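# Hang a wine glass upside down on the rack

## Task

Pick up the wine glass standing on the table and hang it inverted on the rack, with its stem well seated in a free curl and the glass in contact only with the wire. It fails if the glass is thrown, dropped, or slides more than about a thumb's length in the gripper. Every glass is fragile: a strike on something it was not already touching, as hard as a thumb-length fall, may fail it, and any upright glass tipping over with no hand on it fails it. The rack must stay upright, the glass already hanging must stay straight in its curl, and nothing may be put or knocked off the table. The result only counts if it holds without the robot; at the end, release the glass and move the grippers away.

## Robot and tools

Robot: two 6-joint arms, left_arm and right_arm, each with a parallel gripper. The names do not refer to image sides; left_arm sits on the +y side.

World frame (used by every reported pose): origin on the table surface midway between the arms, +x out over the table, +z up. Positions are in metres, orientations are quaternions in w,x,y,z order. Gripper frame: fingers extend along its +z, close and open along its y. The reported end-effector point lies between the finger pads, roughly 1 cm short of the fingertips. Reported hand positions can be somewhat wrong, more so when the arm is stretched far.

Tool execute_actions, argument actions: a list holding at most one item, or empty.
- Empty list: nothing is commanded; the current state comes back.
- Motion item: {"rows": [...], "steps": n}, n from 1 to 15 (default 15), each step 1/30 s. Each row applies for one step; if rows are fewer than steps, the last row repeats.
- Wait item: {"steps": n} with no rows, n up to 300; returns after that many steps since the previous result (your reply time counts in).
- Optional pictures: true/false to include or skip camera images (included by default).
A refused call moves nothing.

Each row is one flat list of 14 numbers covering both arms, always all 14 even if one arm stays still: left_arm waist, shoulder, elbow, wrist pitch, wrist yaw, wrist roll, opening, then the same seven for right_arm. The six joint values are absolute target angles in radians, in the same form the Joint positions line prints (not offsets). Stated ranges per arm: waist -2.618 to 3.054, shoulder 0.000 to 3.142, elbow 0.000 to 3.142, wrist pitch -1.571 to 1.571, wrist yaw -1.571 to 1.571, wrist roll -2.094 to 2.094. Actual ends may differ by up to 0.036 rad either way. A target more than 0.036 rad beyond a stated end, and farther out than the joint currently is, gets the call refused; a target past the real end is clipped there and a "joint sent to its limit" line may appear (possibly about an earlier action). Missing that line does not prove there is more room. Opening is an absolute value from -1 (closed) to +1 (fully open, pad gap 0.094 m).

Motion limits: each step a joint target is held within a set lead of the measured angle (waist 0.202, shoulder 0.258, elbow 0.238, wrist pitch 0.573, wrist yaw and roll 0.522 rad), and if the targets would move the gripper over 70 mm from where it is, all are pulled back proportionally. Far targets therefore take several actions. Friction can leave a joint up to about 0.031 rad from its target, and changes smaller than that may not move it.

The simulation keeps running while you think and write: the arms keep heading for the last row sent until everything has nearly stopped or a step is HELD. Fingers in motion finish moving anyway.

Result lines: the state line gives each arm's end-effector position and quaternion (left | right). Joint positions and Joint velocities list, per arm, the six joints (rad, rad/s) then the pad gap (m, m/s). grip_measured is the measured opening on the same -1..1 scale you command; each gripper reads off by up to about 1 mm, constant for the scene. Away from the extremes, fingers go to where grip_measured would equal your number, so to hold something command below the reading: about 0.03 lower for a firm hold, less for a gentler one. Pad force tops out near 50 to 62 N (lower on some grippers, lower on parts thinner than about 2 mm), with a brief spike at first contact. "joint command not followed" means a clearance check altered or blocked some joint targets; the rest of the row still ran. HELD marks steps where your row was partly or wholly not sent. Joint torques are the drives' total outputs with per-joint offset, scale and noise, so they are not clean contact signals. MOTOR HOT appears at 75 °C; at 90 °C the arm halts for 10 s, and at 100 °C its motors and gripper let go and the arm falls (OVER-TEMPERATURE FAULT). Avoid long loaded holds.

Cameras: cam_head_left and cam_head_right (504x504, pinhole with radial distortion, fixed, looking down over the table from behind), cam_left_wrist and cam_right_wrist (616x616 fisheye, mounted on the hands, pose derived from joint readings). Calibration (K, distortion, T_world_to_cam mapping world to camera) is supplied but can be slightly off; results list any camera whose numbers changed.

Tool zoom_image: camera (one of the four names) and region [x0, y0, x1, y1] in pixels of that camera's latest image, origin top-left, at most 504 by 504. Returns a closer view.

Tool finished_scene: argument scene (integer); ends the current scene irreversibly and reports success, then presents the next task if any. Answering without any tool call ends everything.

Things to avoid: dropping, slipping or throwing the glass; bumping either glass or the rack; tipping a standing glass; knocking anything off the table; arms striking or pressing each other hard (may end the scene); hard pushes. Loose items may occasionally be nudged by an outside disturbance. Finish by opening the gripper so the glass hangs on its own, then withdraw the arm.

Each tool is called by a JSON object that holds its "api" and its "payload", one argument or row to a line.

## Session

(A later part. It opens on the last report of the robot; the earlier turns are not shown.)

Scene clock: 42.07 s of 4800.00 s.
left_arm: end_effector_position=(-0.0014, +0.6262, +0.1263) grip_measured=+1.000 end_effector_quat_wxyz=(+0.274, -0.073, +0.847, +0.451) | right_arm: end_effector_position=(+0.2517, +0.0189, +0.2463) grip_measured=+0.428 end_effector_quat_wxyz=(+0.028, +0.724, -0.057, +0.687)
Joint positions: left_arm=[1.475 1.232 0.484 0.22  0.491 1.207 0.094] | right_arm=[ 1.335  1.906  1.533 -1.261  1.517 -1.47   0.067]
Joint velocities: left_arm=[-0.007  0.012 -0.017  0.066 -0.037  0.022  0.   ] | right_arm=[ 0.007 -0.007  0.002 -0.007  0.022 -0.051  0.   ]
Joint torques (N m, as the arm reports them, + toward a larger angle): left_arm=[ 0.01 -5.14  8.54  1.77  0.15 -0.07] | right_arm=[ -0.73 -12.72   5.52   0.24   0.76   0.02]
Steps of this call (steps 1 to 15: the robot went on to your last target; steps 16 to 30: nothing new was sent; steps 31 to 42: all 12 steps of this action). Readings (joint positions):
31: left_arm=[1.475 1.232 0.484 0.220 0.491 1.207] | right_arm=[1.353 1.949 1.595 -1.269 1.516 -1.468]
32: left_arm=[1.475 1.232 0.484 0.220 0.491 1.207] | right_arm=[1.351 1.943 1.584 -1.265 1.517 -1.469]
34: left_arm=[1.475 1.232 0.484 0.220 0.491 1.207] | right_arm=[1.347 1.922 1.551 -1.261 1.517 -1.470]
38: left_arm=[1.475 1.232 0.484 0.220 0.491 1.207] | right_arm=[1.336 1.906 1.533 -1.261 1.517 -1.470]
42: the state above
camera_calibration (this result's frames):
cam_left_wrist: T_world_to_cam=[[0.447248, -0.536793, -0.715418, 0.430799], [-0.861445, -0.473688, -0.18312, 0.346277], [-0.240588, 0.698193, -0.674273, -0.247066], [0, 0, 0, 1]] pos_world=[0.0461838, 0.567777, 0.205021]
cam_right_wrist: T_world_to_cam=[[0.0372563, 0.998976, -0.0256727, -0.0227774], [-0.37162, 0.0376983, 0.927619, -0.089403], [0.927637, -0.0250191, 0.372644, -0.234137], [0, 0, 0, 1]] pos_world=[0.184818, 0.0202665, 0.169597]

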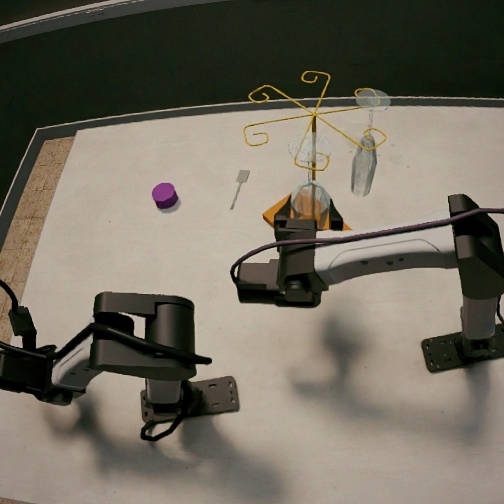

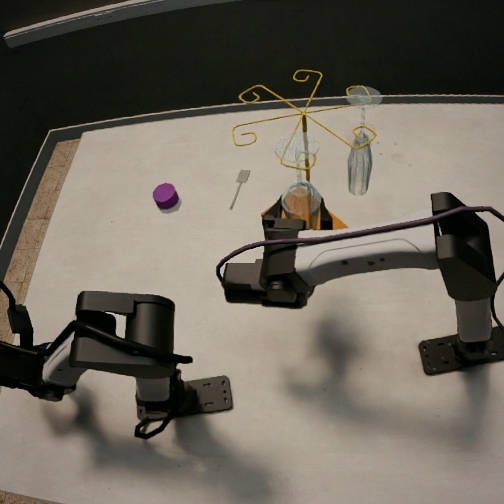

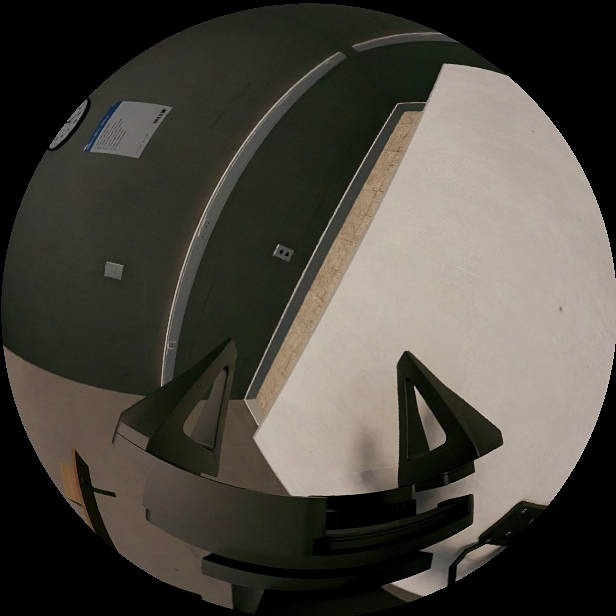

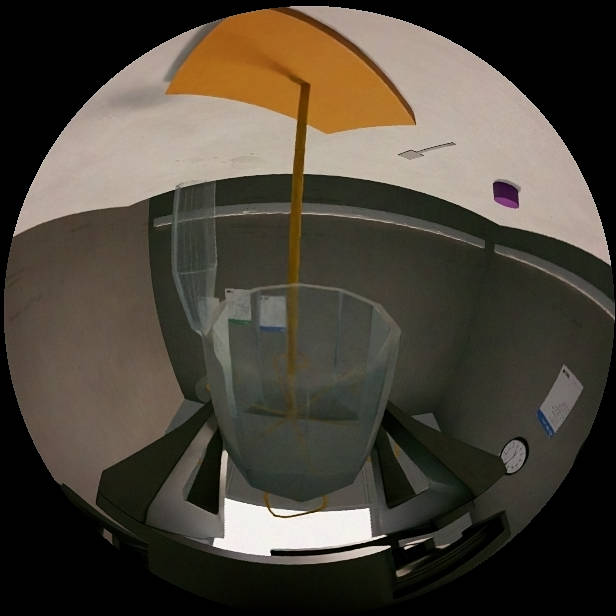

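{"api": "execute_actions", "payload": {
  "actions": [
    {"rows":[[1.475,1.232,0.484,0.22,0.491,1.207,1,1.345,1.875,1.50,-1.22,1.55,-1.47,0.39],[1.475,1.232,0.484,0.22,0.491,1.207,1,1.35,1.875,1.48,-1.2,1.55,-1.47,0.39],[1.475,1.232,0.484,0.22,0.491,1.207,1,1.355,1.875,1.455,-1.185,1.55,-1.47,0.39]],"steps":12}
  ]
}}

{"api": "zoom_image", "payload": {
  "camera": "cam_head_left",
  "region": [270,120,350,200]
}}

{"api": "zoom_image", "payload": {
  "camera": "cam_head_right",
  "region": [258,120,338,200]
}}

Scene clock: 45.13 s of 4800.00 s.
left_arm: end_effector_position=(-0.0014, +0.6262, +0.1263) grip_measured=+1.000 end_effector_quat_wxyz=(+0.274, -0.073, +0.847, +0.451) | right_arm: end_effector_position=(+0.2476, +0.0180, +0.2363) grip_measured=+0.428 end_effector_quat_wxyz=(+0.026, +0.719, -0.050, +0.693)
Joint positions: left_arm=[1.475 1.232 0.484 0.22  0.491 1.207 0.094] | right_arm=[ 1.347  1.901  1.477 -1.213  1.531 -1.471  0.067]
Joint velocities: left_arm=[ 0.012  0.027 -0.027  0.022 -0.037 -0.022  0.   ] | right_arm=[-0.012  0.007 -0.022  0.051 -0.037 -0.007 -0.001]
Joint torques (N m, as the arm reports them, + toward a larger angle): left_arm=[ 0.01 -5.13  8.55  1.76  0.15 -0.07] | right_arm=[  0.26 -12.1    5.13   0.29   0.64   0.01]
Steps of this call (steps 1 to 15: the robot went on to your last target; steps 16 to 80: nothing new was sent; steps 81 to 92: all 12 steps of this action). Readings (joint positions):
81: left_arm=[1.475 1.232 0.484 0.220 0.491 1.207] | right_arm=[1.335 1.906 1.531 -1.258 1.517 -1.470]
82: left_arm=[1.475 1.232 0.484 0.220 0.491 1.207] | right_arm=[1.336 1.905 1.524 -1.250 1.518 -1.470]
84: left_arm=[1.475 1.232 0.484 0.220 0.491 1.207] | right_arm=[1.341 1.901 1.496 -1.232 1.521 -1.471]
88: left_arm=[1.475 1.232 0.484 0.220 0.491 1.207] | right_arm=[1.346 1.901 1.477 -1.220 1.531 -1.471]
92: the state above
camera_calibration (this result's frames):
cam_left_wrist: T_world_to_cam=[[0.447248, -0.536793, -0.715418, 0.430799], [-0.861445, -0.473688, -0.18312, 0.346277], [-0.240588, 0.698193, -0.674273, -0.247066], [0, 0, 0, 1]] pos_world=[0.0461838, 0.567777, 0.205021]
cam_right_wrist: T_world_to_cam=[[0.0248135, 0.999187, -0.0317887, -0.0175129], [-0.38525, 0.0388999, 0.921992, -0.0769882], [0.922479, -0.0106313, 0.385902, -0.228724], [0, 0, 0, 1]] pos_world=[0.181768, 0.0180619, 0.158691]

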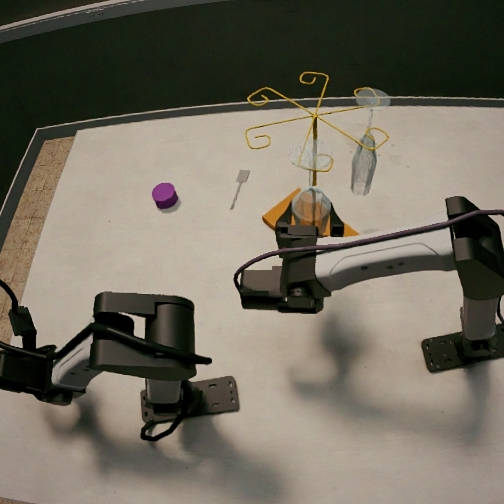

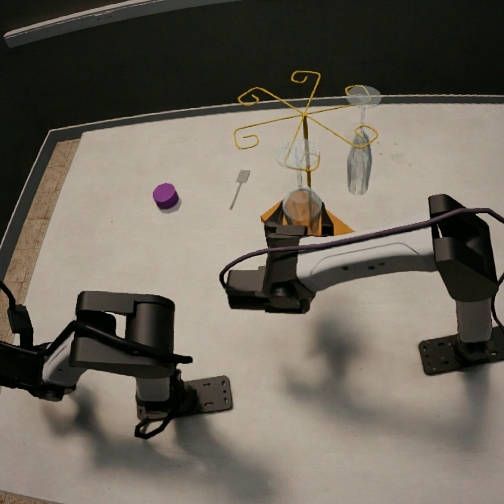

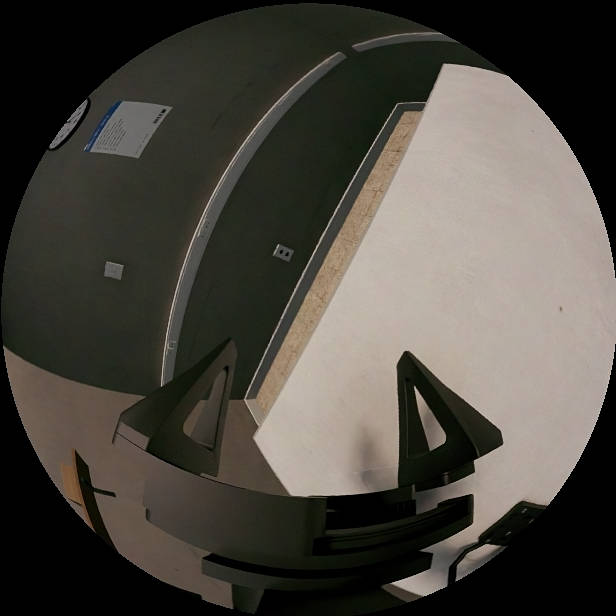

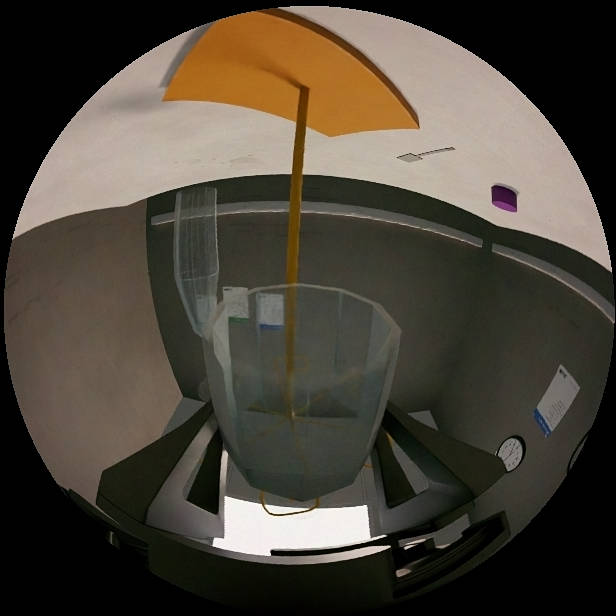

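Region (270, 120, 350, 200) of cam_head_left's 504x504 image, scaled by 6.300, with more detail than that image has.

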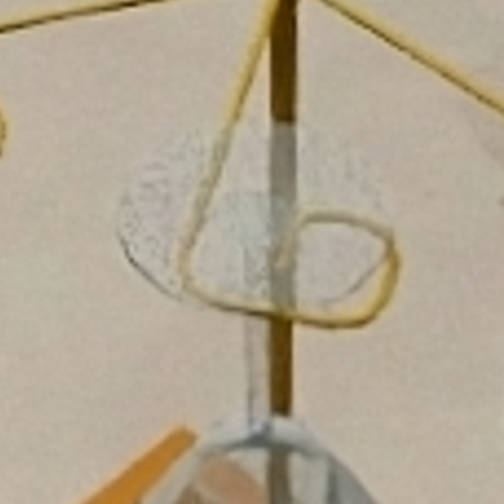

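Region (258, 120, 338, 200) of cam_head_right's 504x504 image, scaled by 6.300, with more detail than that image has.

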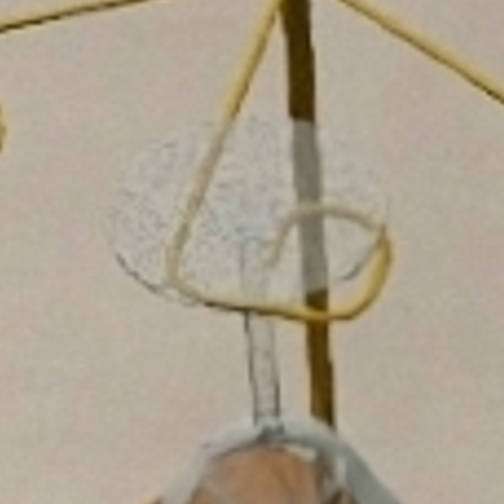

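{"api": "execute_actions", "payload": {
  "actions": [
    {"rows":[[1.475,1.232,0.484,0.22,0.491,1.207,1,1.365,1.875,1.455,-1.185,1.55,-1.47,0.39],[1.475,1.232,0.484,0.22,0.491,1.207,1,1.372,1.875,1.455,-1.185,1.55,-1.47,0.39]],"steps":9}
  ],
  "pictures": false
}}

{"api": "execute_actions", "payload": {
  "actions": [
    {"rows":[[1.475,1.232,0.484,0.22,0.491,1.207,1,1.372,1.86,1.44,-1.185,1.55,-1.47,0.39],[1.475,1.232,0.484,0.22,0.491,1.207,1,1.372,1.845,1.42,-1.18,1.55,-1.47,0.39],[1.475,1.232,0.484,0.22,0.491,1.207,1,1.372,1.83,1.40,-1.175,1.55,-1.47,0.39]],"steps":12}
  ]
}}

{"api": "zoom_image", "payload": {
  "camera": "cam_head_left",
  "region": [270,120,350,200]
}}

Scene clock: 47.13 s of 4800.00 s.
left_arm: end_effector_position=(-0.0014, +0.6262, +0.1263) grip_measured=+1.000 end_effector_quat_wxyz=(+0.274, -0.073, +0.847, +0.451) | right_arm: end_effector_position=(+0.2411, +0.0228, +0.2363) grip_measured=+0.428 end_effector_quat_wxyz=(+0.016, +0.719, -0.046, +0.693)
Joint positions: left_arm=[1.475 1.232 0.484 0.22  0.491 1.207 0.094] | right_arm=[ 1.367  1.901  1.477 -1.203  1.531 -1.472  0.067]
Joint velocities: left_arm=[-0.002 -0.017  0.012 -0.007  0.051 -0.081  0.   ] | right_arm=[-0.012  0.017 -0.007 -0.007 -0.037  0.081  0.   ]
Joint torques (N m, as the arm reports them, + toward a larger angle): left_arm=[ 0.   -5.14  8.54  1.77  0.15 -0.07] | right_arm=[  0.15 -12.08   5.14   0.24   0.66   0.04]
Steps of this call (steps 1 to 15: the robot went on to your last target; steps 16 to 51: nothing new was sent; steps 52 to 60: all 9 steps of this action). Readings (joint positions):
52: left_arm=[1.475 1.232 0.484 0.220 0.491 1.207] | right_arm=[1.348 1.901 1.477 -1.209 1.531 -1.472]
53: left_arm=[1.475 1.232 0.484 0.220 0.491 1.207] | right_arm=[1.350 1.901 1.477 -1.209 1.531 -1.472]
55: left_arm=[1.475 1.232 0.484 0.220 0.491 1.207] | right_arm=[1.358 1.901 1.477 -1.207 1.531 -1.472]
59: left_arm=[1.475 1.232 0.484 0.220 0.491 1.207] | right_arm=[1.367 1.901 1.477 -1.204 1.531 -1.472]
60: the state above

Scene clock: 47.53 s of 4800.00 s.
left_arm: end_effector_position=(-0.0014, +0.6262, +0.1263) grip_measured=+1.000 end_effector_quat_wxyz=(+0.274, -0.073, +0.847, +0.451) | right_arm: end_effector_position=(+0.2399, +0.0110, +0.2364) grip_measured=+0.428 end_effector_quat_wxyz=(+0.018, +0.719, -0.043, +0.693)
Joint positions: left_arm=[1.475 1.232 0.484 0.22  0.491 1.207 0.094] | right_arm=[ 1.367  1.858  1.42  -1.195  1.532 -1.473  0.067]
Joint velocities: left_arm=[-0.007  0.027  0.017  0.007 -0.022 -0.022  0.   ] | right_arm=[-0.017 -0.017 -0.012  0.007 -0.037 -0.007 -0.   ]
Joint torques (N m, as the arm reports them, + toward a larger angle): left_arm=[ 0.01 -5.14  8.54  1.77  0.15 -0.07] | right_arm=[  0.03 -11.9    5.27   0.26   0.65   0.05]
Steps of this call (steps 1 to 12: all 12 steps of this action). Readings (joint positions):
1: left_arm=[1.475 1.232 0.484 0.220 0.491 1.207] | right_arm=[1.367 1.899 1.473 -1.201 1.531 -1.472]
2: left_arm=[1.475 1.232 0.484 0.220 0.491 1.207] | right_arm=[1.367 1.894 1.465 -1.198 1.533 -1.473]
4: left_arm=[1.475 1.232 0.484 0.220 0.491 1.207] | right_arm=[1.367 1.874 1.436 -1.195 1.534 -1.473]
8: left_arm=[1.475 1.232 0.484 0.220 0.491 1.207] | right_arm=[1.367 1.858 1.420 -1.195 1.532 -1.473]
12: the state above
camera_calibration (this result's frames):
cam_left_wrist: T_world_to_cam=[[0.447248, -0.536793, -0.715418, 0.430799], [-0.861445, -0.473688, -0.18312, 0.346277], [-0.240588, 0.698193, -0.674273, -0.247066], [0, 0, 0, 1]] pos_world=[0.0461838, 0.567777, 0.205021]
cam_right_wrist: T_world_to_cam=[[0.00412728, 0.999521, -0.0306765, -0.00564541], [-0.386406, 0.0298881, 0.921845, -0.0793889], [0.92232, 0.00804887, 0.386344, -0.221966], [0, 0, 0, 1]] pos_world=[0.174071, 0.00980206, 0.158766]

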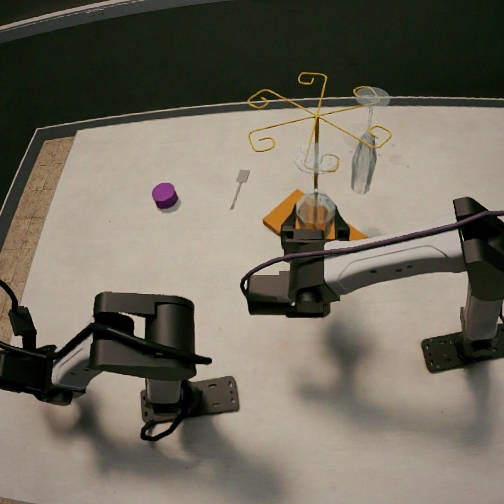

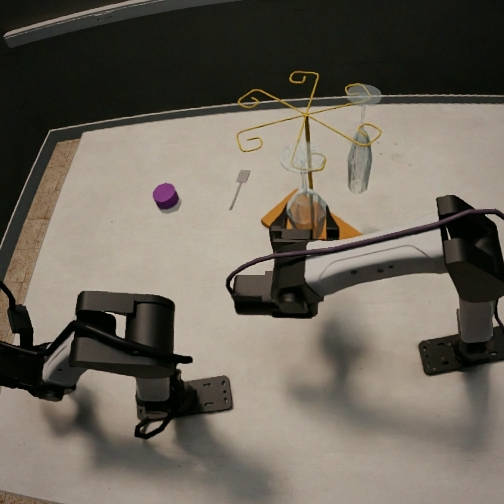

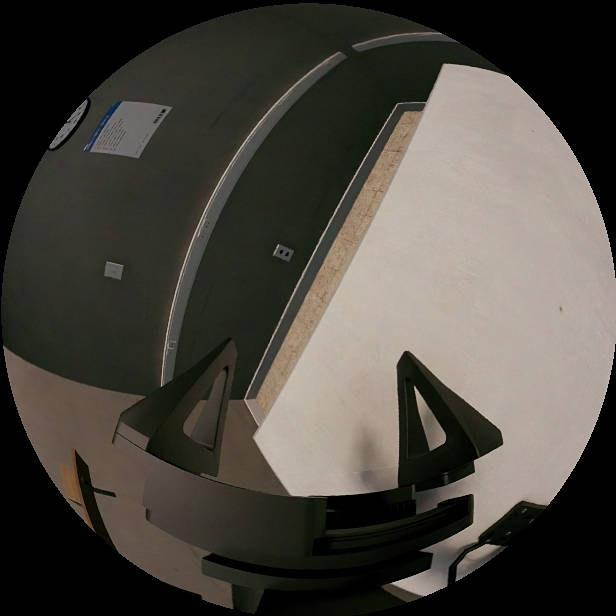

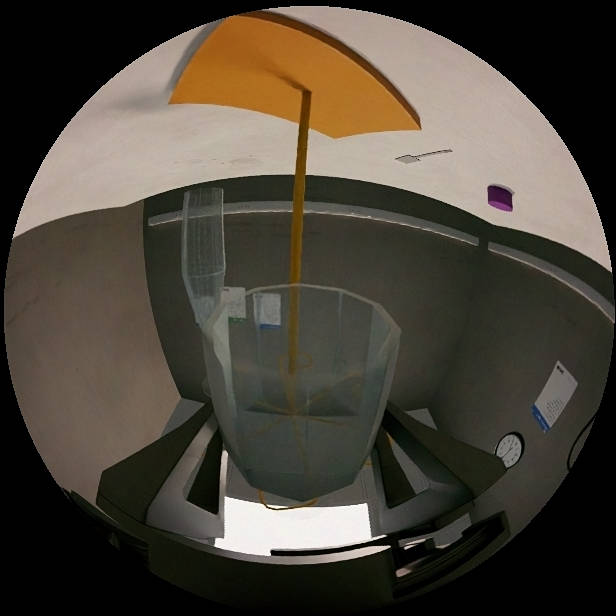

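Region (270, 120, 350, 200) of cam_head_left's 504x504 image, scaled by 6.300, with more detail than that image has.

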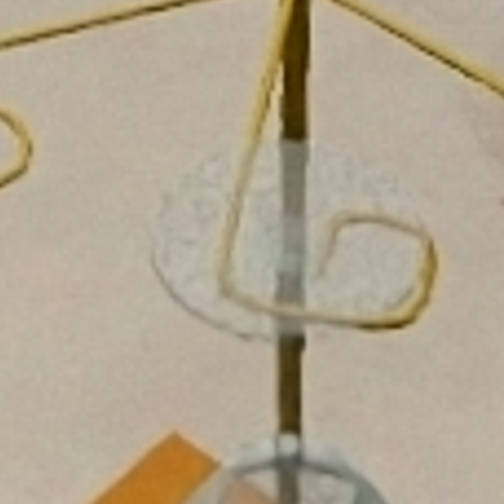

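{"api": "execute_actions", "payload": {
  "actions": [
    {"rows":[[1.3,1.3,1.3,-1.4,1.55,1.57,1,1.372,1.83,1.40,-1.175,1.55,-1.47,0.39]],"steps":15}
  ],
  "pictures": false
}}

{"api": "execute_actions", "payload": {
  "actions": [
    {"rows":[[0.3,1.46,1.37,-1.48,1.55,1.57,1,1.372,1.83,1.40,-1.175,1.55,-1.47,0.39]],"steps":15}
  ],
  "pictures": false
}}

{"api": "execute_actions", "payload": {
  "actions": [
    {"steps":25}
  ]
}}

Scene clock: 49.90 s of 4800.00 s.
left_arm: end_effector_position=(+0.1379, +0.4959, +0.3357) grip_measured=+1.000 end_effector_quat_wxyz=(+0.647, +0.164, +0.732, +0.137) | right_arm: end_effector_position=(+0.2399, +0.0110, +0.2364) grip_measured=+0.428 end_effector_quat_wxyz=(+0.018, +0.719, -0.043, +0.693)
Joint positions: left_arm=[ 1.307  1.294  1.278 -1.099  1.432  1.541  0.094] | right_arm=[ 1.367  1.858  1.42  -1.195  1.532 -1.473  0.067]
Joint velocities: left_arm=[-0.007  0.007  0.447 -1.839  0.813  0.081  0.   ] | right_arm=[-0.012 -0.002  0.002 -0.051 -0.037 -0.037  0.002]
Joint torques (N m, as the arm reports them, + toward a larger angle): left_arm=[-0.68 -4.62  7.58  0.56  0.41  0.  ] | right_arm=[  0.   -11.87   5.3    0.27   0.63   0.06]
Steps of this call (steps 1 to 15: the robot went on to your last target; steps 16 to 56: nothing new was sent; steps 57 to 71: all 15 steps of this action). Readings (joint positions):
57: left_arm=[1.462 1.237 0.511 0.153 0.531 1.245] | right_arm=[1.367 1.858 1.420 -1.195 1.532 -1.473]
58: left_arm=[1.424 1.254 0.559 0.058 0.602 1.295] | right_arm=[1.367 1.858 1.420 -1.195 1.532 -1.473]
60: left_arm=[1.350 1.283 0.674 -0.135 0.762 1.378] | right_arm=[1.367 1.858 1.420 -1.195 1.532 -1.473]
64: left_arm=[1.307 1.294 0.914 -0.499 1.080 1.474] | right_arm=[1.367 1.858 1.420 -1.195 1.532 -1.473]
71: the state above

Scene clock: 50.40 s of 4800.00 s.
left_arm: end_effector_position=(+0.2485, +0.2405, +0.3231) grip_measured=+1.000 end_effector_quat_wxyz=(+0.592, +0.363, +0.625, -0.356) | right_arm: end_effector_position=(+0.2399, +0.0110, +0.2364) grip_measured=+0.428 end_effector_quat_wxyz=(+0.018, +0.719, -0.043, +0.693)
Joint positions: left_arm=[ 0.314  1.477  1.35  -1.448  1.527  1.56   0.094] | right_arm=[ 1.367  1.858  1.42  -1.195  1.532 -1.473  0.067]
Joint velocities: left_arm=[-0.823 -0.007 -0.002 -0.183  0.051 -0.007  0.   ] | right_arm=[-0.002  0.012 -0.007  0.095 -0.022  0.007  0.001]
Joint torques (N m, as the arm reports them, + toward a larger angle): left_arm=[ 3.82 -8.38  9.42  0.26  0.78  0.05] | right_arm=[  0.02 -11.83   5.33   0.26   0.64   0.06]
Steps of this call (steps 1 to 15: all 15 steps of this action). Readings (joint positions):
1: left_arm=[1.281 1.310 1.301 -1.173 1.455 1.546] | right_arm=[1.367 1.858 1.420 -1.195 1.532 -1.473]
2: left_arm=[1.216 1.345 1.330 -1.233 1.477 1.549] | right_arm=[1.367 1.858 1.420 -1.195 1.532 -1.473]
4: left_arm=[1.072 1.417 1.350 -1.307 1.503 1.553] | right_arm=[1.367 1.858 1.420 -1.195 1.532 -1.473]
8: left_arm=[0.782 1.477 1.350 -1.392 1.512 1.555] | right_arm=[1.367 1.858 1.420 -1.195 1.532 -1.473]
15: the state above

Scene clock: 51.23 s of 4800.00 s.
left_arm: end_effector_position=(+0.2464, +0.2336, +0.3241) grip_measured=+1.000 end_effector_quat_wxyz=(+0.587, +0.363, +0.623, -0.369) | right_arm: end_effector_position=(+0.2399, +0.0110, +0.2364) grip_measured=+0.428 end_effector_quat_wxyz=(+0.018, +0.719, -0.043, +0.693)
Joint positions: left_arm=[ 0.293  1.477  1.35  -1.468  1.532  1.561  0.094] | right_arm=[ 1.367  1.858  1.42  -1.195  1.532 -1.473  0.067]
Joint velocities: left_arm=[ 0.012 -0.002  0.027  0.007 -0.007  0.037  0.   ] | right_arm=[-0.002  0.012  0.017  0.066 -0.081 -0.007  0.   ]
Joint torques (N m, as the arm reports them, + toward a larger angle): left_arm=[ 0.68 -8.29  9.35  0.17  0.72  0.04] | right_arm=[ -0.06 -11.91   5.28   0.27   0.64   0.05]
Steps of this call (steps 1 to 25: the robot went on to your last target). Readings (joint positions):
1: left_arm=[0.296 1.477 1.350 -1.453 1.527 1.561] | right_arm=[1.367 1.858 1.420 -1.195 1.532 -1.473]
2: left_arm=[0.293 1.477 1.350 -1.457 1.528 1.561] | right_arm=[1.367 1.858 1.420 -1.195 1.532 -1.473]
4: left_arm=[0.293 1.477 1.350 -1.461 1.530 1.561] | right_arm=[1.367 1.858 1.420 -1.195 1.532 -1.473]
8: left_arm=[0.293 1.477 1.350 -1.466 1.531 1.561] | right_arm=[1.367 1.858 1.420 -1.195 1.532 -1.473]
25: the state above
camera_calibration (this result's frames):
cam_left_wrist: T_world_to_cam=[[-0.848246, -0.521064, 0.0947174, 0.303741], [-0.41362, 0.540106, -0.732942, 0.241013], [0.330752, -0.660892, -0.673665, 0.396583], [0, 0, 0, 1]] pos_world=[0.226164, 0.290194, 0.415043]
cam_right_wrist: T_world_to_cam=[[0.00412728, 0.999521, -0.0306765, -0.00564541], [-0.386406, 0.0298881, 0.921845, -0.0793889], [0.92232, 0.00804887, 0.386344, -0.221966], [0, 0, 0, 1]] pos_world=[0.174071, 0.00980206, 0.158766]

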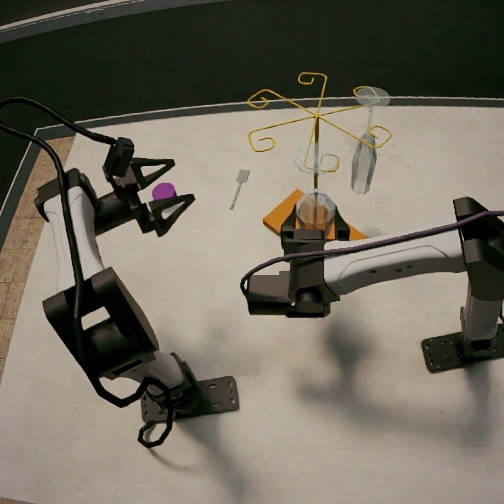

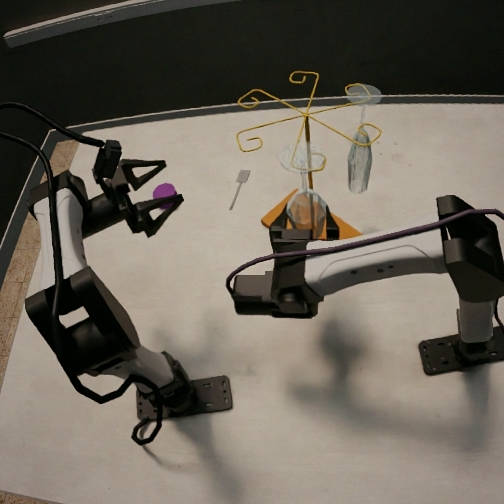

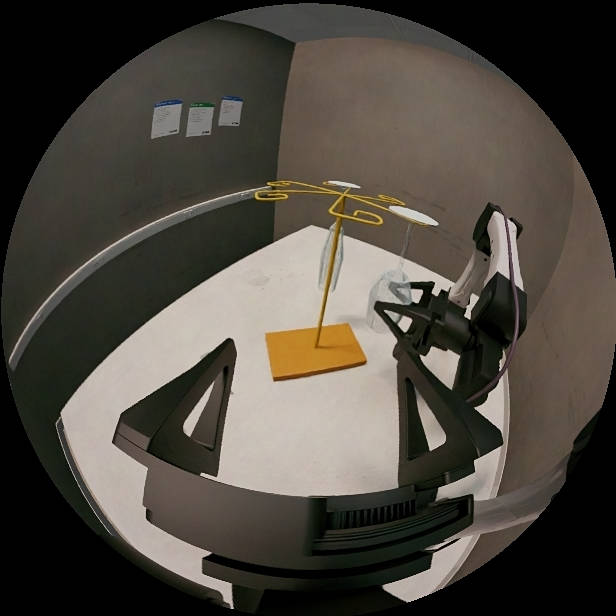

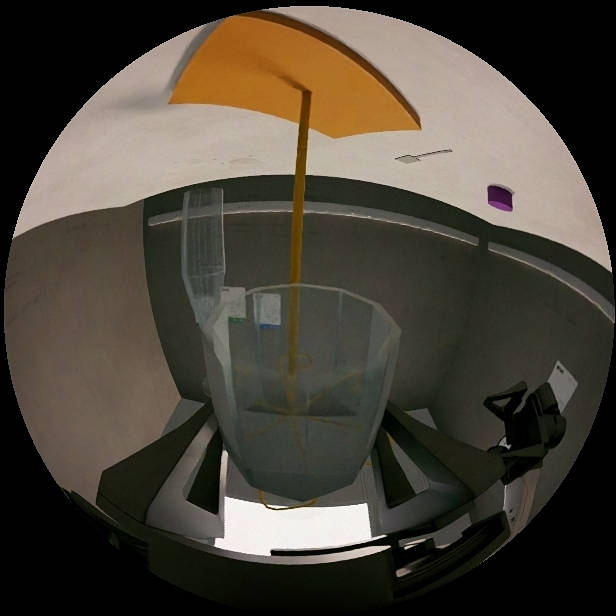

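{"api": "zoom_image", "payload": {
  "camera": "cam_left_wrist",
  "region": [360,180,460,260]
}}

Region (360, 180, 460, 260) of cam_left_wrist's 616x616 image, scaled by 5.040, with more detail than that image has; it fills the top 403 rows of this view, and the rest is white.

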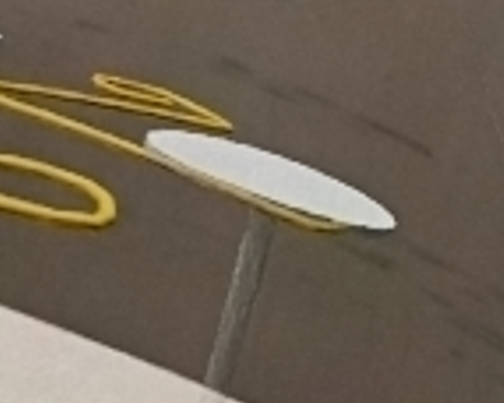

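{"api": "execute_actions", "payload": {
  "actions": [
    {"rows":[[0.3,1.46,1.37,-1.48,1.55,1.57,1,1.372,1.83,1.46,-1.22,1.55,-1.47,0.39],[0.3,1.46,1.37,-1.48,1.55,1.57,1,1.372,1.83,1.48,-1.24,1.55,-1.47,0.39],[0.3,1.46,1.37,-1.48,1.55,1.57,1,1.378,1.83,1.50,-1.26,1.55,-1.47,0.39]],"steps":12}
  ]
}}

{"api": "zoom_image", "payload": {
  "camera": "cam_left_wrist",
  "region": [360,180,460,260]
}}

{"api": "zoom_image", "payload": {
  "camera": "cam_head_left",
  "region": [270,120,350,200]
}}

Scene clock: 52.60 s of 4800.00 s.
left_arm: end_effector_position=(+0.2463, +0.2336, +0.3241) grip_measured=+1.000 end_effector_quat_wxyz=(+0.587, +0.363, +0.623, -0.369) | right_arm: end_effector_position=(+0.2389, +0.0145, +0.2472) grip_measured=+0.428 end_effector_quat_wxyz=(+0.014, +0.722, -0.046, +0.690)
Joint positions: left_arm=[ 0.293  1.477  1.35  -1.468  1.532  1.562  0.094] | right_arm=[ 1.371  1.858  1.469 -1.236  1.523 -1.473  0.067]
Joint velocities: left_arm=[-0.002 -0.012 -0.022 -0.007 -0.022  0.007  0.   ] | right_arm=[ 0.007  0.012 -0.017  0.022  0.022  0.022  0.   ]
Joint torques (N m, as the arm reports them, + toward a larger angle): left_arm=[ 0.68 -8.28  9.34  0.17  0.72  0.05] | right_arm=[  0.18 -12.01   9.85  -0.14   0.71   0.05]
Steps of this call (steps 1 to 15: the robot went on to your last target; steps 16 to 29: nothing new was sent; steps 30 to 41: all 12 steps of this action). Readings (joint positions):
30: left_arm=[0.293 1.477 1.350 -1.468 1.532 1.561] | right_arm=[1.367 1.858 1.420 -1.196 1.532 -1.473]
31: left_arm=[0.293 1.477 1.350 -1.468 1.532 1.561] | right_arm=[1.367 1.858 1.424 -1.202 1.530 -1.473]
33: left_arm=[0.293 1.477 1.350 -1.468 1.532 1.561] | right_arm=[1.367 1.858 1.444 -1.218 1.524 -1.473]
37: left_arm=[0.293 1.477 1.350 -1.468 1.532 1.562] | right_arm=[1.370 1.858 1.469 -1.228 1.524 -1.473]
41: the state above
camera_calibration (this result's frames):
cam_left_wrist: T_world_to_cam=[[-0.848254, -0.521051, 0.0947177, 0.303709], [-0.413612, 0.540111, -0.732942, 0.241007], [0.330742, -0.660897, -0.673665, 0.396586], [0, 0, 0, 1]] pos_world=[0.226138, 0.29018, 0.415044]
cam_right_wrist: T_world_to_cam=[[0.000991057, 0.999781, -0.0208871, -0.0104812], [-0.379462, 0.0197009, 0.924997, -0.0921374], [0.925207, 0.00700913, 0.379399, -0.224272], [0, 0, 0, 1]] pos_world=[0.172545, 0.013866, 0.170096]

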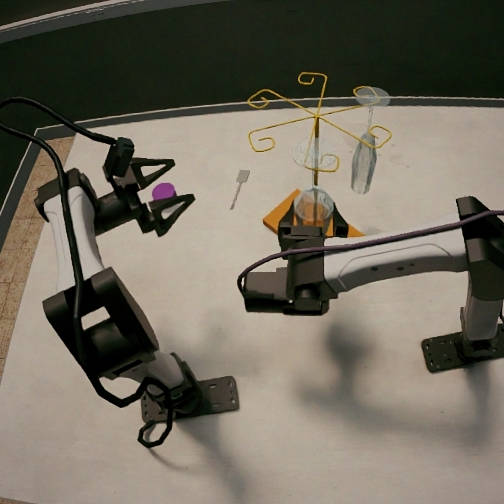

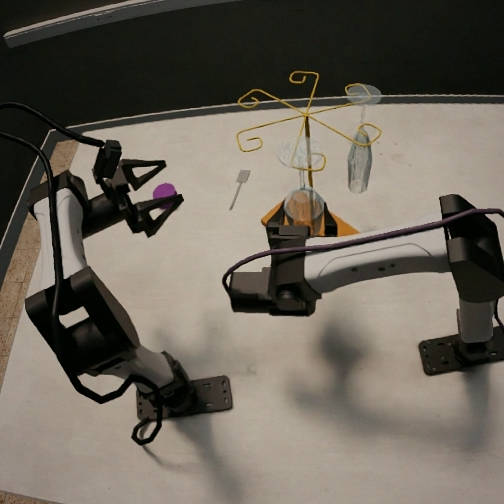

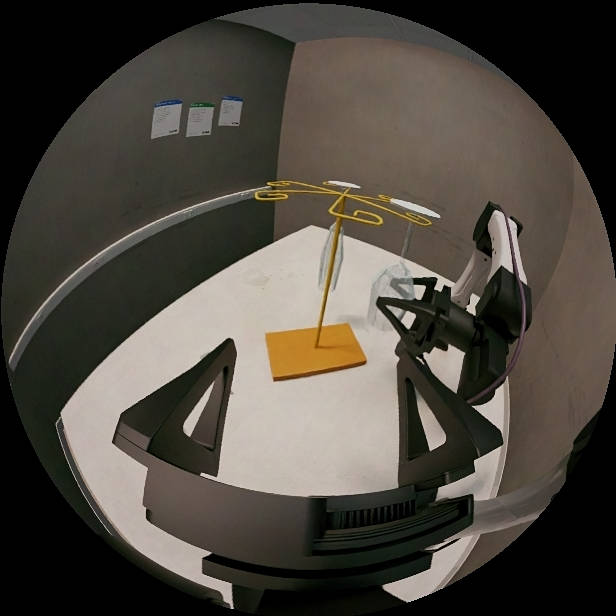

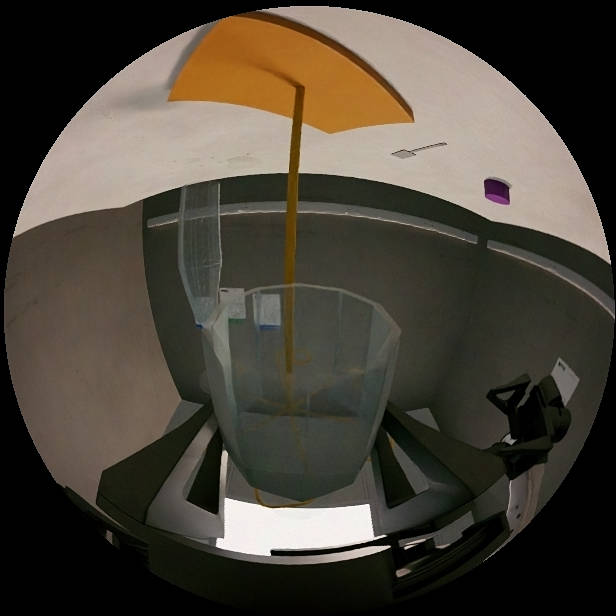

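Region (360, 180, 460, 260) of cam_left_wrist's 616x616 image, scaled by 5.040, with more detail than that image has; it fills the top 403 rows of this view, and the rest is white.

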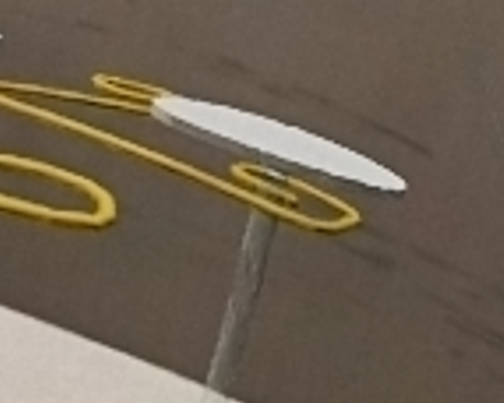

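Region (270, 120, 350, 200) of cam_head_left's 504x504 image, scaled by 6.300, with more detail than that image has.

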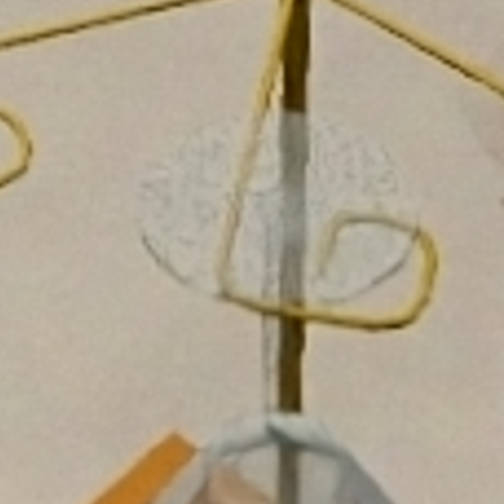

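{"api": "execute_actions", "payload": {
  "actions": [
    {"rows":[[0.3,1.46,1.37,-1.48,1.55,1.57,1,1.39,1.82,1.44,-1.23,1.55,-1.47,0.39],[0.3,1.46,1.37,-1.48,1.55,1.57,1,1.40,1.81,1.425,-1.22,1.55,-1.47,0.39],[0.3,1.46,1.37,-1.48,1.55,1.57,1,1.41,1.80,1.41,-1.21,1.55,-1.47,0.39],[0.3,1.46,1.37,-1.48,1.55,1.57,1,1.42,1.79,1.40,-1.2,1.55,-1.47,0.39],[0.3,1.46,1.37,-1.48,1.55,1.57,1,1.43,1.78,1.39,-1.19,1.55,-1.47,0.39]],"steps":15}
  ]
}}

{"api": "zoom_image", "payload": {
  "camera": "cam_left_wrist",
  "region": [360,180,460,260]
}}

{"api": "zoom_image", "payload": {
  "camera": "cam_head_left",
  "region": [270,120,350,200]
}}

Scene clock: 54.63 s of 4800.00 s.
left_arm: end_effector_position=(+0.2463, +0.2336, +0.3241) grip_measured=+1.000 end_effector_quat_wxyz=(+0.587, +0.363, +0.623, -0.369) | right_arm: end_effector_position=(+0.2204, +0.0129, +0.2459) grip_measured=+0.428 end_effector_quat_wxyz=(-0.010, +0.726, -0.031, +0.687)
Joint positions: left_arm=[ 0.293  1.477  1.35  -1.468  1.532  1.562  0.094] | right_arm=[ 1.426  1.809  1.408 -1.211  1.513 -1.473  0.067]
Joint velocities: left_arm=[ 0.002  0.007 -0.022 -0.051 -0.037  0.022  0.   ] | right_arm=[-0.002  0.012 -0.012  0.022 -0.037 -0.037 -0.002]
Joint torques (N m, as the arm reports them, + toward a larger angle): left_arm=[ 0.67 -8.29  9.34  0.17  0.72  0.04] | right_arm=[ -0.04 -11.56   5.52   0.27   0.79   0.05]
Steps of this call (steps 1 to 15: the robot went on to your last target; steps 16 to 46: nothing new was sent; steps 47 to 61: all 15 steps of this action). Readings (joint positions):
47: left_arm=[0.293 1.477 1.350 -1.468 1.532 1.562] | right_arm=[1.372 1.858 1.469 -1.241 1.523 -1.473]
48: left_arm=[0.293 1.477 1.350 -1.468 1.532 1.562] | right_arm=[1.375 1.856 1.464 -1.237 1.523 -1.473]
50: left_arm=[0.293 1.477 1.350 -1.468 1.532 1.562] | right_arm=[1.390 1.840 1.439 -1.230 1.523 -1.473]
54: left_arm=[0.293 1.477 1.350 -1.468 1.532 1.562] | right_arm=[1.425 1.812 1.408 -1.222 1.517 -1.473]
61: the state above
camera_calibration (this result's frames):
cam_left_wrist: T_world_to_cam=[[-0.848254, -0.521051, 0.0947177, 0.303709], [-0.413612, 0.540111, -0.732942, 0.241007], [0.330742, -0.660897, -0.673665, 0.396586], [0, 0, 0, 1]] pos_world=[0.226138, 0.29018, 0.415044]
cam_right_wrist: T_world_to_cam=[[-0.0535665, 0.998539, -0.00717437, -0.000226642], [-0.371103, -0.0132367, 0.928497, -0.100193], [0.927045, 0.0523988, 0.37127, -0.205601], [0, 0, 0, 1]] pos_world=[0.153407, 0.00967333, 0.169361]

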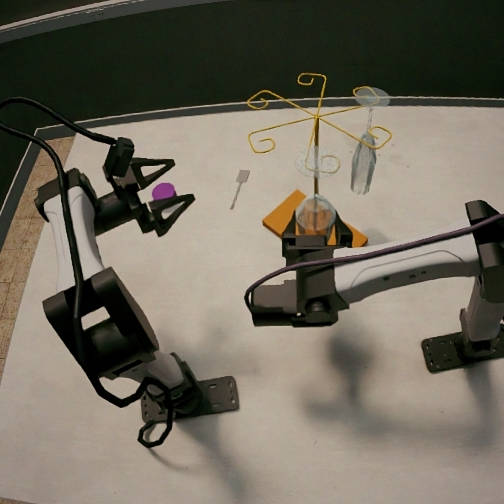

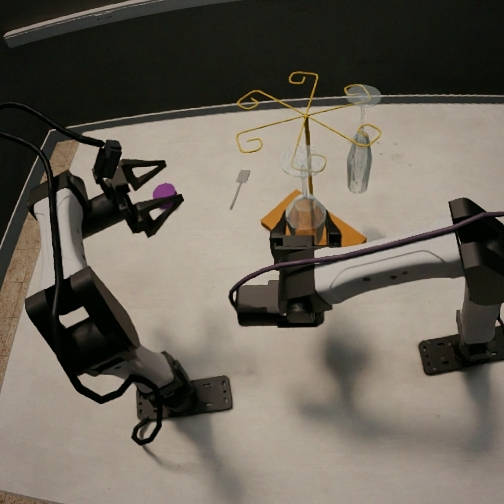

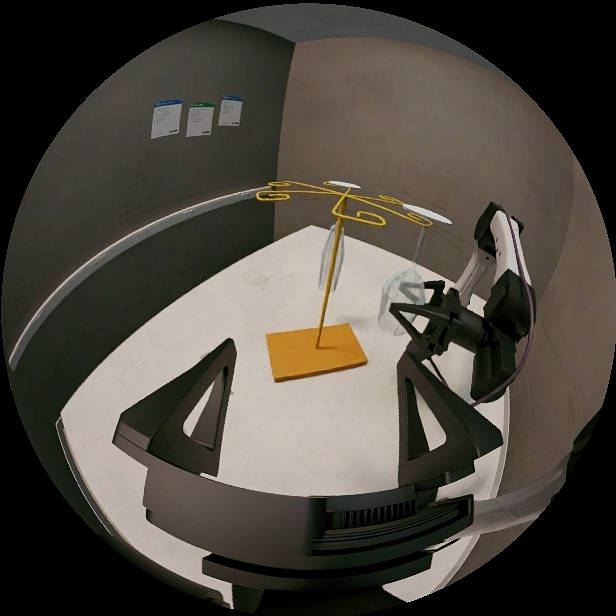

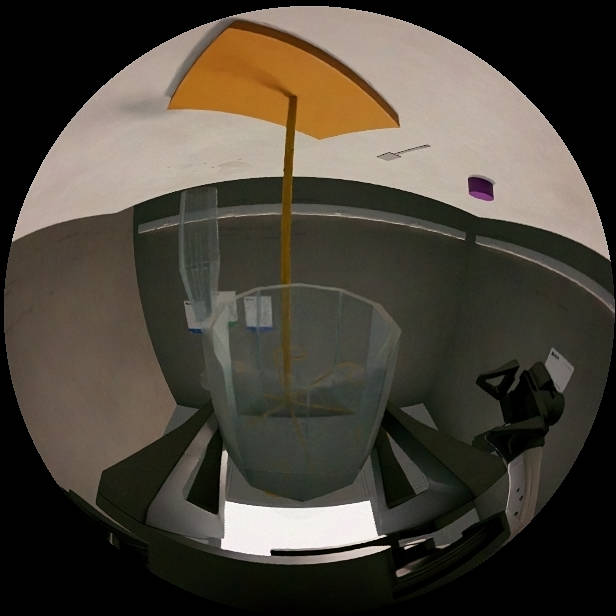

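Region (360, 180, 460, 260) of cam_left_wrist's 616x616 image, scaled by 5.040, with more detail than that image has; it fills the top 403 rows of this view, and the rest is white.

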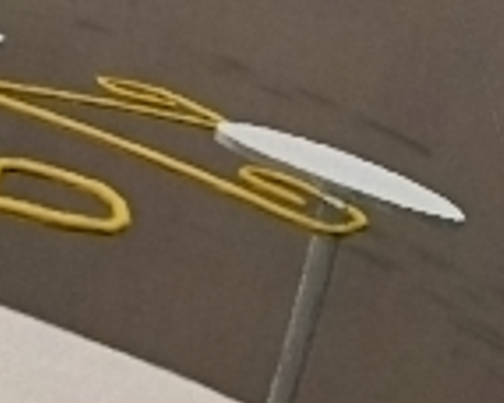

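Region (270, 120, 350, 200) of cam_head_left's 504x504 image, scaled by 6.300, with more detail than that image has.

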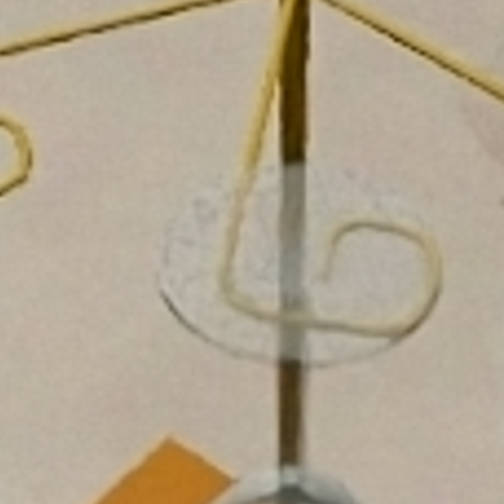

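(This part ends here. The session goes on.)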